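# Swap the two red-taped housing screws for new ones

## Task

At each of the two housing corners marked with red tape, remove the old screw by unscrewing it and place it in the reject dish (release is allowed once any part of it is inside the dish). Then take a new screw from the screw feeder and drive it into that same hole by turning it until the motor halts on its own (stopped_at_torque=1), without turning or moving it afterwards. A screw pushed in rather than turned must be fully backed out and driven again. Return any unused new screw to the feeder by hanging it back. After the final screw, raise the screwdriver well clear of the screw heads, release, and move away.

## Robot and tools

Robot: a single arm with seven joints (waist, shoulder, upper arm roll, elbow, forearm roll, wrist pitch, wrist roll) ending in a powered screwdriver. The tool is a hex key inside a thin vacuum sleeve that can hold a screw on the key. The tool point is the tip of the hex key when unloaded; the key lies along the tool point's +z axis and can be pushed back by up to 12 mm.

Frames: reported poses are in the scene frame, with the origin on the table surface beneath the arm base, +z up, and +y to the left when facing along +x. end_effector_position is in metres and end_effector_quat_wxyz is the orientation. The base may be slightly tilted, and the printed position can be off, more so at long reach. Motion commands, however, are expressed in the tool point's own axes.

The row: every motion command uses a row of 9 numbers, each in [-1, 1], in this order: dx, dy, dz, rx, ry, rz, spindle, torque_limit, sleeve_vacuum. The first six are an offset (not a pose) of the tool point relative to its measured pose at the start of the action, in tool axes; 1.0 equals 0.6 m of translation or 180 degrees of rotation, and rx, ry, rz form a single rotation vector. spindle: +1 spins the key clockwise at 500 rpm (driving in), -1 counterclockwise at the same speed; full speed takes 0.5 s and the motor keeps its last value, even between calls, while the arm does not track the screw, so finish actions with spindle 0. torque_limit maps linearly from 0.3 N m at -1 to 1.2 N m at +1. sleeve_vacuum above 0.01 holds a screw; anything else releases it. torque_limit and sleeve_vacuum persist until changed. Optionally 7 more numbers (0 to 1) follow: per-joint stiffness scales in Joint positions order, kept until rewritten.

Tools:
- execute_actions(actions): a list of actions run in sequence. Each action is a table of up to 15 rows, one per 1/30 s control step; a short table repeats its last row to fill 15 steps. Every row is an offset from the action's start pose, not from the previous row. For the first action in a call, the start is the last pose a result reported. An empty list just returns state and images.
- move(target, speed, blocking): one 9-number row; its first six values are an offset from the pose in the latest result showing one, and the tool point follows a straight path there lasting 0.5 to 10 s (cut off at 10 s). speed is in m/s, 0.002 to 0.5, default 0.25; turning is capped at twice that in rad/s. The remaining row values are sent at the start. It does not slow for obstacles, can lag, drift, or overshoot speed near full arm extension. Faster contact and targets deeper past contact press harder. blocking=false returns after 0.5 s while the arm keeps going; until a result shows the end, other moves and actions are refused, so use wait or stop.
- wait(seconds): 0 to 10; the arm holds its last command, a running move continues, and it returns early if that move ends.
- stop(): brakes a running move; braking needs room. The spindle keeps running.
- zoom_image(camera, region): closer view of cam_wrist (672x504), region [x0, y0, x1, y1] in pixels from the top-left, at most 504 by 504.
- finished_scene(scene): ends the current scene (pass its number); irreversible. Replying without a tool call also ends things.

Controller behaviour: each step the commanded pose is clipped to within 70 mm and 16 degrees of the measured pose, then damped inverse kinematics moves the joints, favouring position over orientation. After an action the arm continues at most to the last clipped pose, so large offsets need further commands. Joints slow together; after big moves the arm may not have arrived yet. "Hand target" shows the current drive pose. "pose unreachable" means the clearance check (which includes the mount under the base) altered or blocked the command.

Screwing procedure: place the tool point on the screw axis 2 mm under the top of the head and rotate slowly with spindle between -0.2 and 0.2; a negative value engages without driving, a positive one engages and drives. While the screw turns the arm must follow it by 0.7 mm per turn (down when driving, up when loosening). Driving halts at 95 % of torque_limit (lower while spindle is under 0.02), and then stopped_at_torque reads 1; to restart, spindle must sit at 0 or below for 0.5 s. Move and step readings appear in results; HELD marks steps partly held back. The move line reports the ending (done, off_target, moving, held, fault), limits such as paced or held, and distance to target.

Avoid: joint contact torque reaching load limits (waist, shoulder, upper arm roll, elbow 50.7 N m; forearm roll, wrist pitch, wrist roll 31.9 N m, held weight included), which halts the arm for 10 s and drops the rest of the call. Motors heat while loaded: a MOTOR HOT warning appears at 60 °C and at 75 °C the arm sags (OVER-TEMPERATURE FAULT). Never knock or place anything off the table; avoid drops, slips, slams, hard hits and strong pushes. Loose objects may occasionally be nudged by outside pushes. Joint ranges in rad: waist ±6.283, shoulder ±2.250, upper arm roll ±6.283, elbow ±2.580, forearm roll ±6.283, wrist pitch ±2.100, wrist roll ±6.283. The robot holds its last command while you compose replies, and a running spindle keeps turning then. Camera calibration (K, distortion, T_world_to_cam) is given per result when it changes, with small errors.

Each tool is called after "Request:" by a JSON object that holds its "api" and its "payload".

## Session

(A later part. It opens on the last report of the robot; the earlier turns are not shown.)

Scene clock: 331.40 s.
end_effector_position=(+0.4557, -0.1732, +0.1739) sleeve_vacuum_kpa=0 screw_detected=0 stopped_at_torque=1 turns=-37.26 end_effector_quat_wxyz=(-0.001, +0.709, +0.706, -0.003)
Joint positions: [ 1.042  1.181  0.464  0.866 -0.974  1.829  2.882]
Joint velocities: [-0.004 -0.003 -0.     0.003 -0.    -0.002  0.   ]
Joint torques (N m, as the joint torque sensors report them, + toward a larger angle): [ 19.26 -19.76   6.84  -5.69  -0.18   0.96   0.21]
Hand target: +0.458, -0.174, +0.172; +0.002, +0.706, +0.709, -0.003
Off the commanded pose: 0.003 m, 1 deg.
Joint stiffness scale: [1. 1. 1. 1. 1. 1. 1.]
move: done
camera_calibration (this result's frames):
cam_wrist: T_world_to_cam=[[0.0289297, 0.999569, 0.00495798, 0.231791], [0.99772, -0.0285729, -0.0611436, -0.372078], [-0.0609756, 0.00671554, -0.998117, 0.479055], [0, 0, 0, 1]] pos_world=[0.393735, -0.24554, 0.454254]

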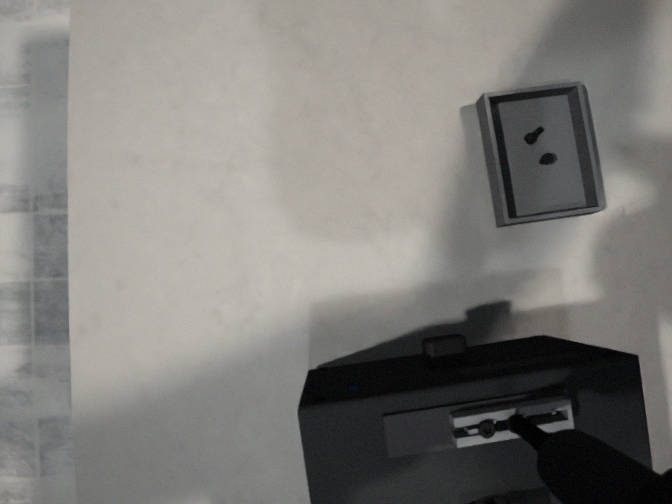

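Request:
{"api": "execute_actions", "payload": {"actions": [[[0.001,0.004,-0.006,-0.002,-0.0005,0,0,1,0],[0.0013,0.006,-0.012,-0.003,-0.0005,0,0,1,0],[0.0013,0.0073,-0.018,-0.0032,-0.0005,0,0,1,0],[0.0013,0.0073,-0.02,-0.0032,-0.0005,0,0,1,0],[0.0013,0.0073,-0.02,-0.0032,-0.0005,0,0,1,0],[0.0013,0.0073,-0.02,-0.0032,-0.0005,0,0,1,0],[0.0013,0.0073,-0.02,-0.0032,-0.0005,0,0,1,0],[0.0013,0.0073,-0.02,-0.0032,-0.0005,0,0,1,0],[0.0013,0.0073,-0.017,-0.0032,-0.0005,0,0,1,0],[0.0013,0.0073,-0.013,-0.0032,-0.0005,0,0,1,0],[0.0013,0.0073,-0.009,-0.0032,-0.0005,0,0,1,0],[0.0013,0.0073,-0.005,-0.0032,-0.0005,0,0,1,0],[0.0013,0.0073,-0.002,-0.0032,-0.0005,0,0,1,0],[0.0013,0.0073,0.001,-0.0032,-0.0005,0,0,1,0],[0.0013,0.0073,0.0028,-0.0032,-0.0005,0,0,1,0]]]}}

Request:
{"api": "wait", "payload": {"seconds": 0.5}}

Request:
{"api": "zoom_image", "payload": {"camera": "cam_wrist", "region": [450, 370, 570, 460]}}

Scene clock: 340.17 s.
end_effector_position=(+0.4567, -0.1732, +0.1778) sleeve_vacuum_kpa=0 screw_detected=0 stopped_at_torque=1 turns=-37.26 end_effector_quat_wxyz=(+0.001, +0.711, +0.703, -0.001)
Joint positions: [ 1.049  1.179  0.461  0.861 -0.974  1.833  2.872]
Joint velocities: [-0.047 -0.008 -0.014  0.16   0.    -0.102  0.05 ]
Joint torques (N m, as the joint torque sensors report them, + toward a larger angle): [ 18.6  -19.91   6.76  -5.45  -0.24   0.8    0.29]
Hand target: +0.460, -0.172, +0.172; +0.003, +0.709, +0.706, +0.000
Off the commanded pose: 0.007 m, 1 deg.
Joint stiffness scale: [1. 1. 1. 1. 1. 1. 1.]
Step readings (end_effector_position):
0: (+0.4558, -0.1730, +0.1738)
1: (+0.4558, -0.1730, +0.1739)
2: (+0.4560, -0.1733, +0.1744)
4: (+0.4568, -0.1739, +0.1776)
8: (+0.4576, -0.1748, +0.1825)
15: end_effector_position above
camera_calibration (this result's frames):
cam_wrist: T_world_to_cam=[[0.0366564, 0.99932, 0.00406711, 0.228361], [0.997762, -0.0363708, -0.0561131, -0.375141], [-0.055927, 0.00611491, -0.998416, 0.480656], [0, 0, 0, 1]] pos_world=[0.392812, -0.244789, 0.457916]

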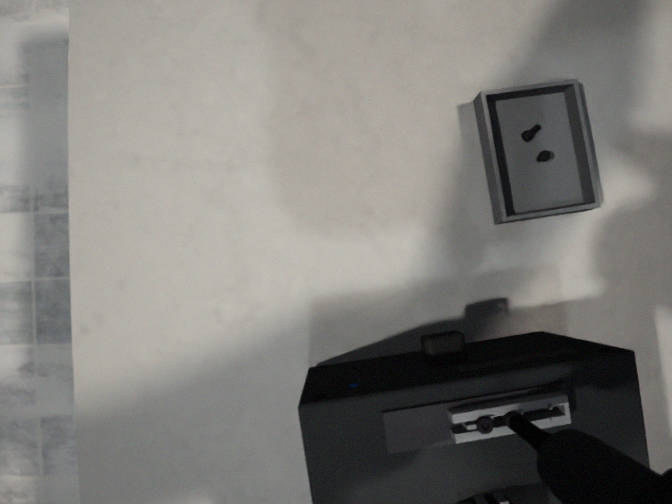

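Scene clock: 340.67 s.
end_effector_position=(+0.4569, -0.1718, +0.1739) sleeve_vacuum_kpa=0 screw_detected=0 stopped_at_torque=1 turns=-37.26 end_effector_quat_wxyz=(-0.000, +0.712, +0.702, -0.001)
Joint positions: [ 1.043  1.178  0.46   0.874 -0.974  1.827  2.875]
Joint velocities: [-0.001 -0.002  0.    -0.    -0.     0.    -0.001]
Joint torques (N m, as the joint torque sensors report them, + toward a larger angle): [ 18.88 -19.83   6.65  -5.45  -0.23   0.98   0.17]
Hand target: +0.460, -0.172, +0.172; +0.003, +0.709, +0.706, +0.000
Off the commanded pose: 0.004 m, 1 deg.
Joint stiffness scale: [1. 1. 1. 1. 1. 1. 1.]
wait: 0.50 s; at rest by 0.27 s
camera_calibration (this result's frames):
cam_wrist: T_world_to_cam=[[0.038113, 0.999248, 0.00709068, 0.225778], [0.997659, -0.0376473, -0.0570936, -0.375524], [-0.0567838, 0.00925009, -0.998344, 0.477674], [0, 0, 0, 1]] pos_world=[0.393164, -0.244164, 0.453842]

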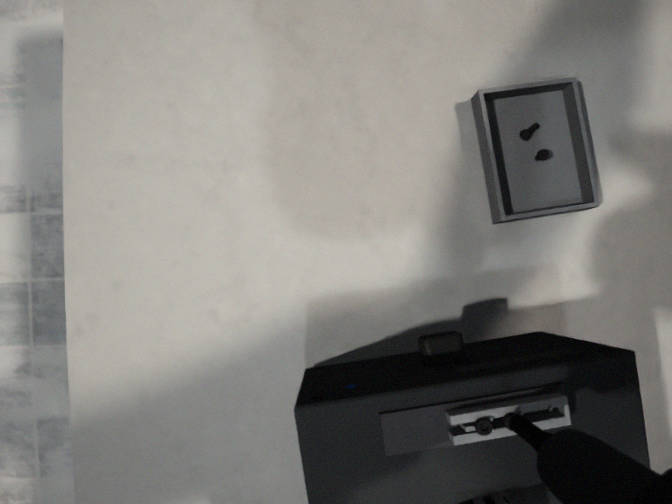

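Region (450, 370, 570, 460) of cam_wrist's 672x504 image, scaled by 4.200; it fills the top 378 rows of this view, and the rest is white.

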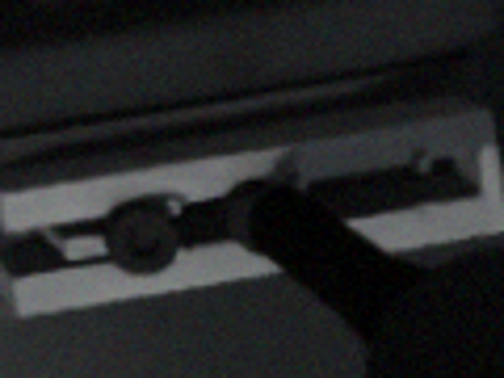

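Request:
{"api": "execute_actions", "payload": {"actions": [[[-0.001,0.0056,0.0031,-0.0018,-0.0009,-0.003,0,1,1],[-0.001,0.0059,0.0034,-0.0018,-0.0009,-0.003,0,1,1],[-0.0009,0.0062,0.0037,-0.0018,-0.0009,-0.003,0,1,1],[-0.0008,0.0065,0.004,-0.0018,-0.0009,-0.003,0,1,1],[-0.0007,0.0068,0.0044,-0.0018,-0.0009,-0.003,0,1,1],[-0.0006,0.0071,0.0048,-0.0018,-0.0009,-0.003,0,1,1],[-0.0005,0.0074,0.0052,-0.0018,-0.0009,-0.003,0,1,1],[-0.0005,0.0077,0.0056,-0.0018,-0.0009,-0.003,0,1,1],[-0.0005,0.0077,0.006,-0.0018,-0.0009,-0.003,0,1,1]]]}}

Request:
{"api": "zoom_image", "payload": {"camera": "cam_wrist", "region": [450, 370, 570, 460]}}

Scene clock: 347.17 s.
end_effector_position=(+0.4584, -0.1716, +0.1722) sleeve_vacuum_kpa=14 screw_detected=0 stopped_at_torque=1 turns=-37.26 end_effector_quat_wxyz=(-0.000, +0.711, +0.703, -0.001)
Joint positions: [ 1.041  1.178  0.457  0.875 -0.974  1.823  2.875]
Joint velocities: [-0.002 -0.    -0.002  0.001  0.    -0.002  0.001]
Joint torques (N m, as the joint torque sensors report them, + toward a larger angle): [ 18.96 -19.85   6.79  -5.55  -0.25   1.18   0.11]
Hand target: +0.462, -0.172, +0.170; +0.003, +0.709, +0.706, +0.000
Off the commanded pose: 0.004 m, 1 deg.
Joint stiffness scale: [1. 1. 1. 1. 1. 1. 1.]
Step readings (end_effector_position):
0: (+0.4569, -0.1718, +0.1739)
1: (+0.4570, -0.1718, +0.1739)
2: (+0.4570, -0.1717, +0.1738)
4: (+0.4573, -0.1716, +0.1736)
8: (+0.4578, -0.1717, +0.1730)
15: end_effector_position above
camera_calibration (this result's frames):
cam_wrist: T_world_to_cam=[[0.0352829, 0.999352, 0.00710767, 0.226798], [0.997775, -0.0348228, -0.0568604, -0.376698], [-0.056576, 0.00909805, -0.998357, 0.475917], [0, 0, 0, 1]] pos_world=[0.394783, -0.244099, 0.452104]

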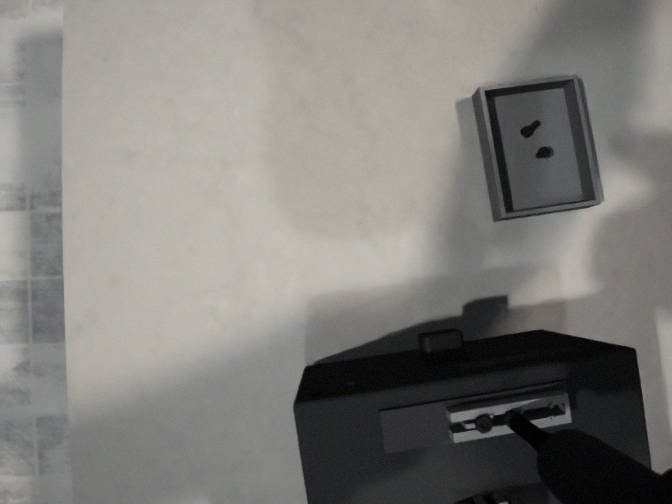

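Region (450, 370, 570, 460) of cam_wrist's 672x504 image, scaled by 4.200; it fills the top 378 rows of this view, and the rest is white.

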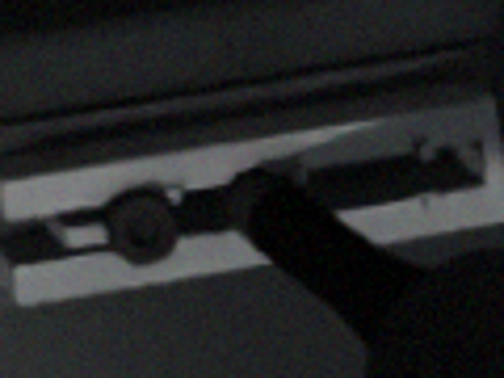

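Request:
{"api": "execute_actions", "payload": {"actions": [[[-0.0007,0.0051,0.0038,-0.0018,-0.0009,-0.002,-0.15,1,1],[-0.0007,0.0051,0.0044,-0.0018,-0.0009,-0.002,-0.15,1,1],[-0.0007,0.0051,0.005,-0.0018,-0.0009,-0.002,-0.15,1,1],[-0.0007,0.0051,0.0056,-0.0018,-0.0009,-0.002,-0.15,1,1],[-0.0007,0.0051,0.0062,-0.0018,-0.0009,-0.002,-0.15,1,1],[-0.0007,0.0051,0.0068,-0.0018,-0.0009,-0.002,-0.15,1,1],[-0.0007,0.0051,0.0074,-0.0018,-0.0009,-0.002,-0.15,1,1],[-0.0007,0.0051,0.008,-0.0018,-0.0009,-0.002,-0.15,1,1],[-0.0007,0.0051,0.0086,-0.0018,-0.0009,-0.002,-0.15,1,1],[-0.0007,0.0051,0.0092,-0.0018,-0.0009,-0.002,-0.15,1,1],[-0.0007,0.0051,0.0098,-0.0018,-0.0009,-0.002,-0.15,1,1],[-0.0007,0.0051,0.0104,-0.0018,-0.0009,-0.002,-0.15,1,1],[-0.0007,0.0051,0.011,-0.0018,-0.0009,-0.002,-0.15,1,1],[-0.0007,0.0051,0.011,-0.0018,-0.0009,-0.002,-0.15,1,1],[-0.0007,0.0051,0.011,-0.0018,-0.0009,-0.002,0,1,1]]]}}

Request:
{"api": "wait", "payload": {"seconds": 0.3}}

Scene clock: 354.07 s.
end_effector_position=(+0.4586, -0.1717, +0.1677) sleeve_vacuum_kpa=39 screw_detected=1 stopped_at_torque=1 turns=-37.82 end_effector_quat_wxyz=(+0.000, +0.712, +0.702, +0.000)
Joint positions: [ 1.035  1.176  0.456  0.89  -0.974  1.812  2.879]
Joint velocities: [-0.003 -0.005  0.     0.014  0.    -0.005  0.006]
Joint torques (N m, as the joint torque sensors report them, + toward a larger angle): [ 18.78 -19.81   6.86  -5.91  -0.28   0.94  -0.01]
Hand target: +0.461, -0.172, +0.166; +0.003, +0.709, +0.706, +0.000
Off the commanded pose: 0.004 m, 1 deg.
Joint stiffness scale: [1. 1. 1. 1. 1. 1. 1.]
Step readings (end_effector_position):
0: (+0.4584, -0.1715, +0.1721)
1: (+0.4584, -0.1716, +0.1721)
2: (+0.4584, -0.1716, +0.1719)
4: (+0.4584, -0.1717, +0.1713)
8: (+0.4585, -0.1717, +0.1700)
15: end_effector_position above
camera_calibration (this result's frames):
cam_wrist: T_world_to_cam=[[0.038144, 0.999244, 0.00744779, 0.225585], [0.997737, -0.0376713, -0.0557021, -0.377831], [-0.0553795, 0.00955564, -0.99842, 0.471013], [0, 0, 0, 1]] pos_world=[0.394456, -0.244149, 0.447542]

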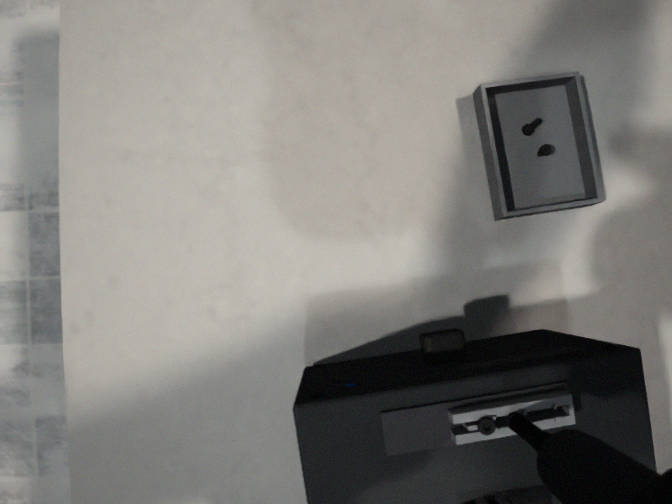

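Scene clock: 354.37 s.
end_effector_position=(+0.4587, -0.1715, +0.1677) sleeve_vacuum_kpa=39 screw_detected=1 stopped_at_torque=1 turns=-37.82 end_effector_quat_wxyz=(+0.000, +0.712, +0.702, +0.000)
Joint positions: [ 1.035  1.176  0.456  0.891 -0.974  1.811  2.88 ]
Joint velocities: [ 0.    -0.002 -0.001  0.001 -0.     0.     0.001]
Joint torques (N m, as the joint torque sensors report them, + toward a larger angle): [ 18.31 -19.53   6.41  -5.5   -0.38   0.77   0.19]
Hand target: +0.461, -0.172, +0.166; +0.003, +0.709, +0.706, +0.000
Off the commanded pose: 0.004 m, 1 deg.
Joint stiffness scale: [1. 1. 1. 1. 1. 1. 1.]
wait: 0.30 s; at rest by 0.17 s
camera_calibration (this result's frames):
cam_wrist: T_world_to_cam=[[0.0380023, 0.99925, 0.00748718, 0.225405], [0.997755, -0.0375299, -0.0554595, -0.377879], [-0.0551369, 0.00957796, -0.998433, 0.470958], [0, 0, 0, 1]] pos_world=[0.394432, -0.243928, 0.447575]

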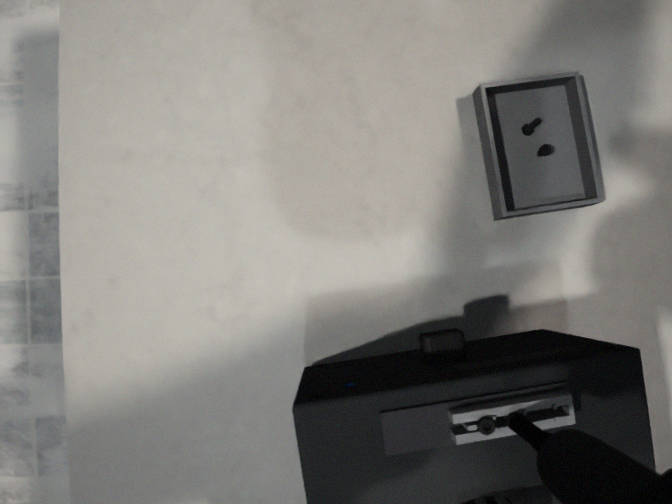

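Request:
{"api": "move", "payload": {"target": [0.002,-0.003,-0.052,0,0,0,0,1,1], "speed": 0.04}}

Request:
{"api": "move", "payload": {"target": [0.5035,-0.123,0.143,0,0,0,0,1,1], "speed": 0.2}}

Scene clock: 359.27 s.
end_effector_position=(+0.4588, -0.1712, +0.1973) sleeve_vacuum_kpa=39 screw_detected=1 stopped_at_torque=1 turns=-37.82 end_effector_quat_wxyz=(+0.003, +0.709, +0.705, -0.001)
Joint positions: [ 1.076  1.181  0.456  0.796 -0.974  1.876  2.844]
Joint velocities: [ 0.005  0.003 -0.    -0.004  0.     0.    -0.001]
Joint torques (N m, as the joint torque sensors report them, + toward a larger angle): [ 18.83 -19.94   6.13  -5.03  -0.15   0.92   0.09]
Hand target: +0.457, -0.170, +0.199; +0.000, +0.712, +0.702, +0.000
Off the commanded pose: 0.003 m, 1 deg.
Joint stiffness scale: [1. 1. 1. 1. 1. 1. 1.]
move: done
camera_calibration (this result's frames):
cam_wrist: T_world_to_cam=[[0.029604, 0.999557, 0.00306812, 0.229652], [0.998166, -0.0294003, -0.0529184, -0.375661], [-0.0528048, 0.00462909, -0.998594, 0.498564], [0, 0, 0, 1]] pos_world=[0.3945, -0.242903, 0.477279]

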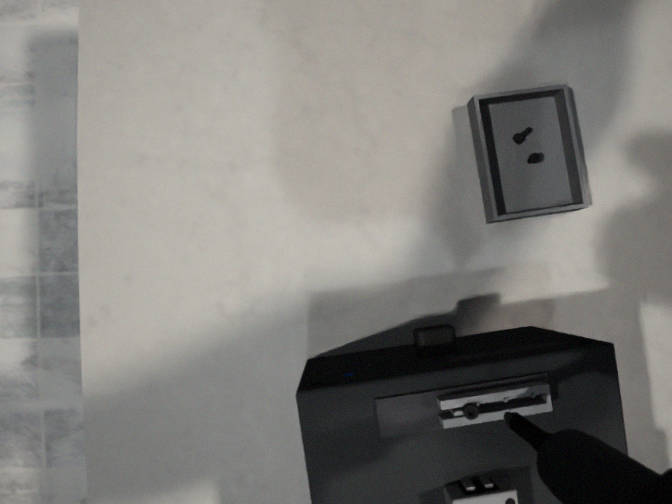

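Scene clock: 361.43 s.
end_effector_position=(+0.3897, +0.1331, +0.1115) sleeve_vacuum_kpa=39 screw_detected=1 stopped_at_torque=1 turns=-37.82 end_effector_quat_wxyz=(+0.003, +0.707, +0.707, +0.006)
Joint positions: [ 0.651  0.415  0.545  1.931 -0.838  1.532  2.981]
Joint velocities: [-0.01  -0.006  0.009  0.001 -0.    -0.    -0.   ]
Joint torques (N m, as the joint torque sensors report them, + toward a larger angle): [11.4  -9.9   7.55 -6.96 -0.1   0.93  0.09]
Hand target: +0.387, +0.131, +0.110; +0.003, +0.709, +0.705, +0.001
Off the commanded pose: 0.004 m, 1 deg.
Joint stiffness scale: [1. 1. 1. 1. 1. 1. 1.]
move: off_target
camera_calibration (this result's frames):
cam_wrist: T_world_to_cam=[[0.0247556, 0.999619, 0.0122267, -0.0713181], [0.998776, -0.0242071, -0.0431312, -0.304281], [-0.0428187, 0.0132795, -0.998995, 0.402894], [0, 0, 0, 1]] pos_world=[0.322925, 0.058575, 0.390237]

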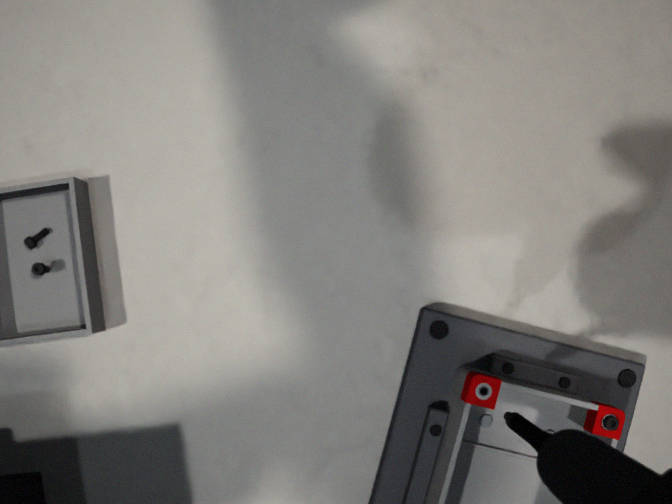

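Request:
{"api": "move", "payload": {"target": [-0.004,-0.0048,0.0633,0.0027,-0.0018,0,0,0,1], "speed": 0.05}}

Request:
{"api": "zoom_image", "payload": {"camera": "cam_wrist", "region": [450, 370, 570, 460]}}

Scene clock: 365.50 s.
end_effector_position=(+0.3854, +0.1317, +0.0760) sleeve_vacuum_kpa=39 screw_detected=1 stopped_at_torque=1 turns=-37.82 end_effector_quat_wxyz=(+0.000, +0.709, +0.705, +0.000)
Joint positions: [ 0.614  0.43   0.508  2.004 -0.873  1.436  2.996]
Joint velocities: [ 0.001 -0.001 -0.006  0.001  0.    -0.004 -0.001]
Joint torques (N m, as the joint torque sensors report them, + toward a larger angle): [ 11.46 -10.39   7.68  -6.39  -0.07   0.77   0.09]
Hand target: +0.387, +0.131, +0.074; +0.002, +0.707, +0.707, +0.001
Off the commanded pose: 0.003 m, 0 deg.
Joint stiffness scale: [1. 1. 1. 1. 1. 1. 1.]
move: done
camera_calibration (this result's frames):
cam_wrist: T_world_to_cam=[[0.0294942, 0.999533, 0.00797807, -0.0708684], [0.998034, -0.0290065, -0.0555511, -0.299765], [-0.0552938, 0.00960082, -0.998424, 0.372427], [0, 0, 0, 1]] pos_world=[0.321859, 0.0585646, 0.355753]

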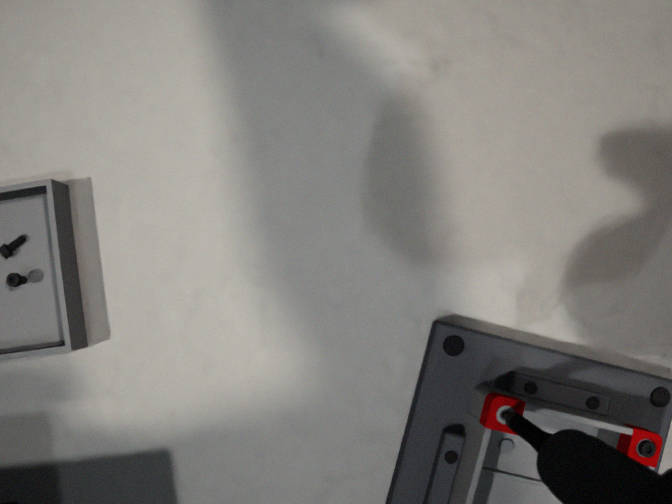

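Region (450, 370, 570, 460) of cam_wrist's 672x504 image, scaled by 4.200; it fills the top 378 rows of this view, and the rest is white.

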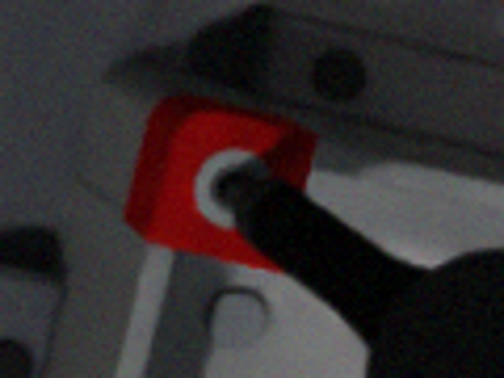

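Request:
{"api": "execute_actions", "payload": {"actions": [[[-0.001,0.003,0.0048,-0.0013,-0.0005,0,0.2,0,1],[-0.001,0.003,0.0054,-0.0013,-0.0005,0,0.2,0,1],[-0.001,0.003,0.006,-0.0013,-0.0005,0,0.2,0,1],[-0.001,0.003,0.0066,-0.0013,-0.0005,0,0.2,0,1],[-0.001,0.003,0.0072,-0.0013,-0.0005,0,0.2,0,1],[-0.001,0.003,0.0078,-0.0013,-0.0005,0,0.2,0,1],[-0.001,0.003,0.0084,-0.0013,-0.0005,0,0.2,0,1],[-0.001,0.003,0.009,-0.0013,-0.0005,0,0.2,0,1],[-0.001,0.003,0.0096,-0.0013,-0.0005,0,0.2,0,1],[-0.001,0.003,0.0102,-0.0013,-0.0005,0,0.2,0,1],[-0.001,0.003,0.0108,-0.0013,-0.0005,0,0.2,0,1],[-0.001,0.003,0.0114,-0.0013,-0.0005,0,0.2,0,1],[-0.001,0.003,0.012,-0.0013,-0.0005,0,0.2,0,1],[-0.001,0.003,0.0126,-0.0013,-0.0005,0,0.2,0,1],[-0.001,0.003,0.0132,-0.0013,-0.0005,0,0.2,0,1]],[[0,0.002,0.006,-0.001,0,0,0.3,0,1],[0,0.002,0.007,-0.001,0,0,0.3,0,1],[0,0.002,0.008,-0.001,0,0,0.4,0,1],[0,0.002,0.009,-0.001,0,0,0.5,0,1],[0,0.002,0.010,-0.001,0,0,0.5,0,1],[0,0.002,0.011,-0.001,0,0,0.5,0,1],[0,0.002,0.012,-0.001,0,0,0.5,0,1]],[[0,0.001,0.0065,0,0,0,0.8,0,1],[0,0.001,0.0075,0,0,0,0.8,0,1],[0,0.001,0.0085,0,0,0,0.8,0,1],[0,0.001,0.0095,0,0,0,0.8,0,1]],[[0,0.001,0.0065,0,0,0,0.8,0,1],[0,0.001,0.0075,0,0,0,0.8,0,1],[0,0.001,0.0085,0,0,0,0.8,0,1],[0,0.001,0.0095,0,0,0,0.8,0,1]],[[0,0.001,0.0065,0,0,0,0.8,0,1],[0,0.001,0.0075,0,0,0,0.8,0,1],[0,0.001,0.0085,0,0,0,0.8,0,1],[0,0.001,0.0095,0,0,0,0.8,0,1]]]}}

Request:
{"api": "wait", "payload": {"seconds": 0.7}}

Scene clock: 375.47 s.
end_effector_position=(+0.3855, +0.1317, +0.0612) sleeve_vacuum_kpa=40 screw_detected=1 stopped_at_torque=0 turns=-25.28 end_effector_quat_wxyz=(+0.001, +0.714, +0.700, +0.000)
Joint positions: [ 0.599  0.438  0.493  2.036 -0.896  1.396  2.996]
Joint velocities: [-0.001  0.001  0.     0.    -0.    -0.001  0.   ]
Joint torques (N m, as the joint torque sensors report them, + toward a larger angle): [10.18 -9.49  6.42 -5.4   0.2   0.87  0.15]
Hand target: +0.386, +0.132, +0.058; +0.001, +0.713, +0.701, +0.000
Off the commanded pose: 0.004 m, 0 deg.
Joint stiffness scale: [1. 1. 1. 1. 1. 1. 1.]
Step readings (end_effector_position; steps 1 to 15: 1st action; 16 to 30: 2nd action; 31 to 45: 3rd action; 46 to 60: 4th action; 61 to 75: 5th action):
0: (+0.3854, +0.1317, +0.0759)
1: (+0.3854, +0.1317, +0.0758)
2: (+0.3854, +0.1317, +0.0757)
4: (+0.3854, +0.1317, +0.0752)
8: (+0.3855, +0.1317, +0.0739)
15: (+0.3857, +0.1317, +0.0714)
16: (+0.3856, +0.1318, +0.0711)
17: (+0.3856, +0.1318, +0.0708)
19: (+0.3857, +0.1316, +0.0702)
23: (+0.3857, +0.1318, +0.0684)
30: (+0.3856, +0.1318, +0.0676)
31: (+0.3856, +0.1318, +0.0675)
32: (+0.3856, +0.1318, +0.0674)
34: (+0.3856, +0.1317, +0.0667)
38: (+0.3856, +0.1317, +0.0657)
45: (+0.3855, +0.1318, +0.0655)
46: (+0.3856, +0.1318, +0.0654)
47: (+0.3856, +0.1317, +0.0652)
49: (+0.3856, +0.1317, +0.0646)
53: (+0.3855, +0.1318, +0.0636)
60: (+0.3855, +0.1318, +0.0633)
61: (+0.3855, +0.1317, +0.0633)
62: (+0.3855, +0.1317, +0.0631)
64: (+0.3856, +0.1317, +0.0624)
68: (+0.3855, +0.1317, +0.0614)
75: end_effector_position above
camera_calibration (this result's frames):
cam_wrist: T_world_to_cam=[[0.0442672, 0.998992, 0.00748682, -0.0764038], [0.99754, -0.0437927, -0.0547324, -0.298594], [-0.0543493, 0.00989126, -0.998473, 0.357255], [0, 0, 0, 1]] pos_world=[0.320658, 0.0597168, 0.340938]

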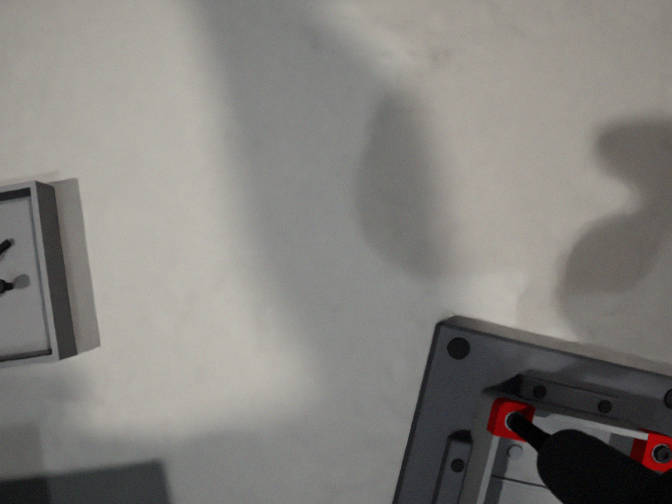

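Scene clock: 376.17 s.
end_effector_position=(+0.3855, +0.1317, +0.0609) sleeve_vacuum_kpa=40 screw_detected=1 stopped_at_torque=1 turns=-23.53 end_effector_quat_wxyz=(+0.000, +0.714, +0.700, +0.000)
Joint positions: [ 0.599  0.438  0.493  2.036 -0.897  1.395  2.996]
Joint velocities: [ 0.001  0.001 -0.    -0.     0.     0.001  0.001]
Joint torques (N m, as the joint torque sensors report them, + toward a larger angle): [10.35 -9.7   6.67 -5.49  0.21  0.82  0.16]
Hand target: +0.386, +0.132, +0.058; +0.001, +0.713, +0.701, +0.000
Off the commanded pose: 0.003 m, 0 deg.
Joint stiffness scale: [1. 1. 1. 1. 1. 1. 1.]
wait: 0.70 s; at rest by 0.33 s
camera_calibration (this result's frames):
cam_wrist: T_world_to_cam=[[0.0436856, 0.999018, 0.00741234, -0.0761688], [0.997549, -0.0432131, -0.0550269, -0.298644], [-0.0546525, 0.00979805, -0.998457, 0.357132], [0, 0, 0, 1]] pos_world=[0.320757, 0.0596895, 0.340712]

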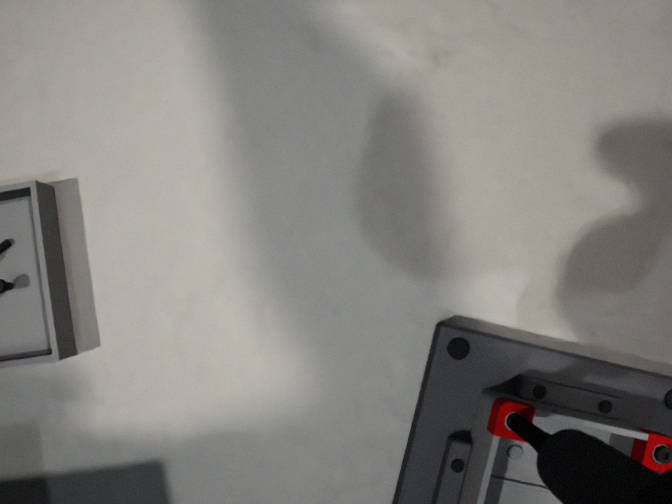

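Request:
{"api": "execute_actions", "payload": {"actions": [[[0,0,0.003,0,0,0,0,0,0],[0,0,0.003,0,0,0,0,0,0],[0,0,0.003,0,0,0,0,0,0],[0,0,0.002,0,0,0,0,0,0],[0,-0.001,0,0,0,0,0,0,0],[0,-0.002,-0.003,0,0,0,0,0,0],[0,-0.002,-0.006,0,0,0,0,0,0],[0,-0.002,-0.009,0,0,0,0,0,0],[0,-0.002,-0.012,0,0,0,0,0,0],[0,-0.002,-0.015,0,0,0,0,0,0],[0,-0.002,-0.018,0,0,0,0,0,0],[0,-0.002,-0.021,0,0,0,0,0,0],[0,-0.002,-0.024,0,0,0,0,0,0],[0,-0.002,-0.027,0,0,0,0,0,0],[0,-0.002,-0.03,0,0,0,0,0,0]]]}}

Request:
{"api": "move", "payload": {"target": [0,0,-0.25,0,0,0,0,0,0], "speed": 0.2}}

Scene clock: 382.43 s.
end_effector_position=(+0.3848, +0.1318, +0.0717) sleeve_vacuum_kpa=0 screw_detected=0 stopped_at_torque=1 turns=-23.53 end_effector_quat_wxyz=(+0.001, +0.712, +0.702, +0.000)
Joint positions: [ 0.611  0.431  0.505  2.017 -0.879  1.423  2.993]
Joint velocities: [ 0.049 -0.028  0.057 -0.101  0.083  0.141 -0.037]
Joint torques (N m, as the joint torque sensors report them, + toward a larger angle): [ 11.51 -10.25   7.44  -6.14   0.1    1.08  -0.45]
Hand target: +0.384, +0.132, +0.079; +0.001, +0.714, +0.700, +0.000
Off the commanded pose: 0.007 m, 0 deg.
Joint stiffness scale: [1. 1. 1. 1. 1. 1. 1.]
Step readings (end_effector_position):
0: (+0.3855, +0.1317, +0.0609)
1: (+0.3855, +0.1317, +0.0609)
2: (+0.3855, +0.1317, +0.0609)
4: (+0.3855, +0.1317, +0.0609)
8: (+0.3857, +0.1316, +0.0619)
15: end_effector_position above
camera_calibration (this result's frames):
cam_wrist: T_world_to_cam=[[0.0397114, 0.999182, 0.00769254, -0.0747723], [0.997733, -0.0392328, -0.0546843, -0.297938], [-0.0543378, 0.00984669, -0.998474, 0.36771], [0, 0, 0, 1]] pos_world=[0.320212, 0.0594015, 0.351431]

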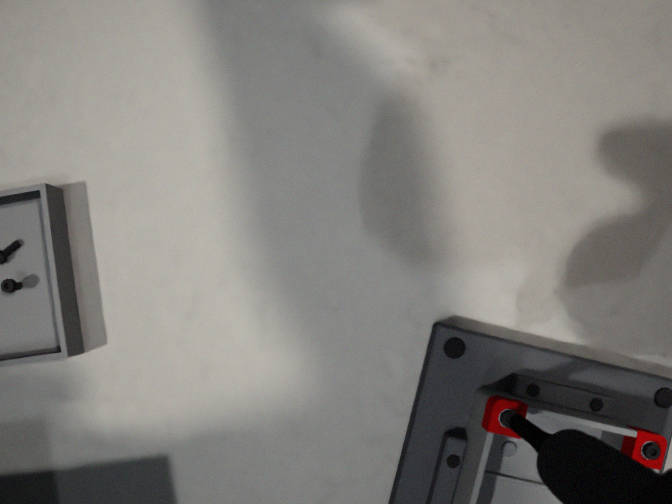

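Scene clock: 383.67 s.
end_effector_position=(+0.3875, +0.1317, +0.2198) sleeve_vacuum_kpa=0 screw_detected=0 stopped_at_torque=1 turns=-23.53 end_effector_quat_wxyz=(+0.003, +0.709, +0.705, +0.001)
Joint positions: [ 0.782  0.42   0.624  1.654 -0.75   1.828  2.933]
Joint velocities: [ 0.005  0.005  0.001 -0.002 -0.     0.001 -0.   ]
Joint torques (N m, as the joint torque sensors report them, + toward a larger angle): [11.27 -9.07  7.07 -6.91 -0.12  0.93  0.16]
Hand target: +0.385, +0.132, +0.222; +0.000, +0.712, +0.702, +0.000
Off the commanded pose: 0.003 m, 1 deg.
Joint stiffness scale: [1. 1. 1. 1. 1. 1. 1.]
move: done
camera_calibration (this result's frames):
cam_wrist: T_world_to_cam=[[0.0295135, 0.999551, 0.00510735, -0.0714265], [0.998361, -0.029227, -0.049197, -0.295304], [-0.0490257, 0.00655096, -0.998776, 0.514226], [0, 0, 0, 1]] pos_world=[0.322138, 0.059395, 0.499433]

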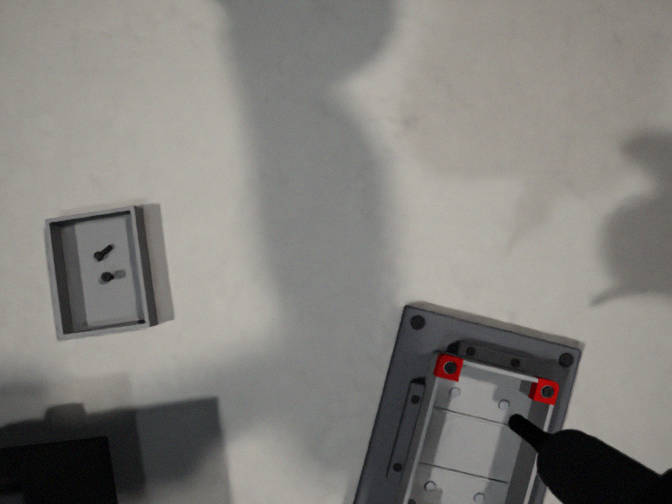

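Request:
{"api": "finished_scene", "payload": {"scene": 1}}

The scene is finished: the task was done.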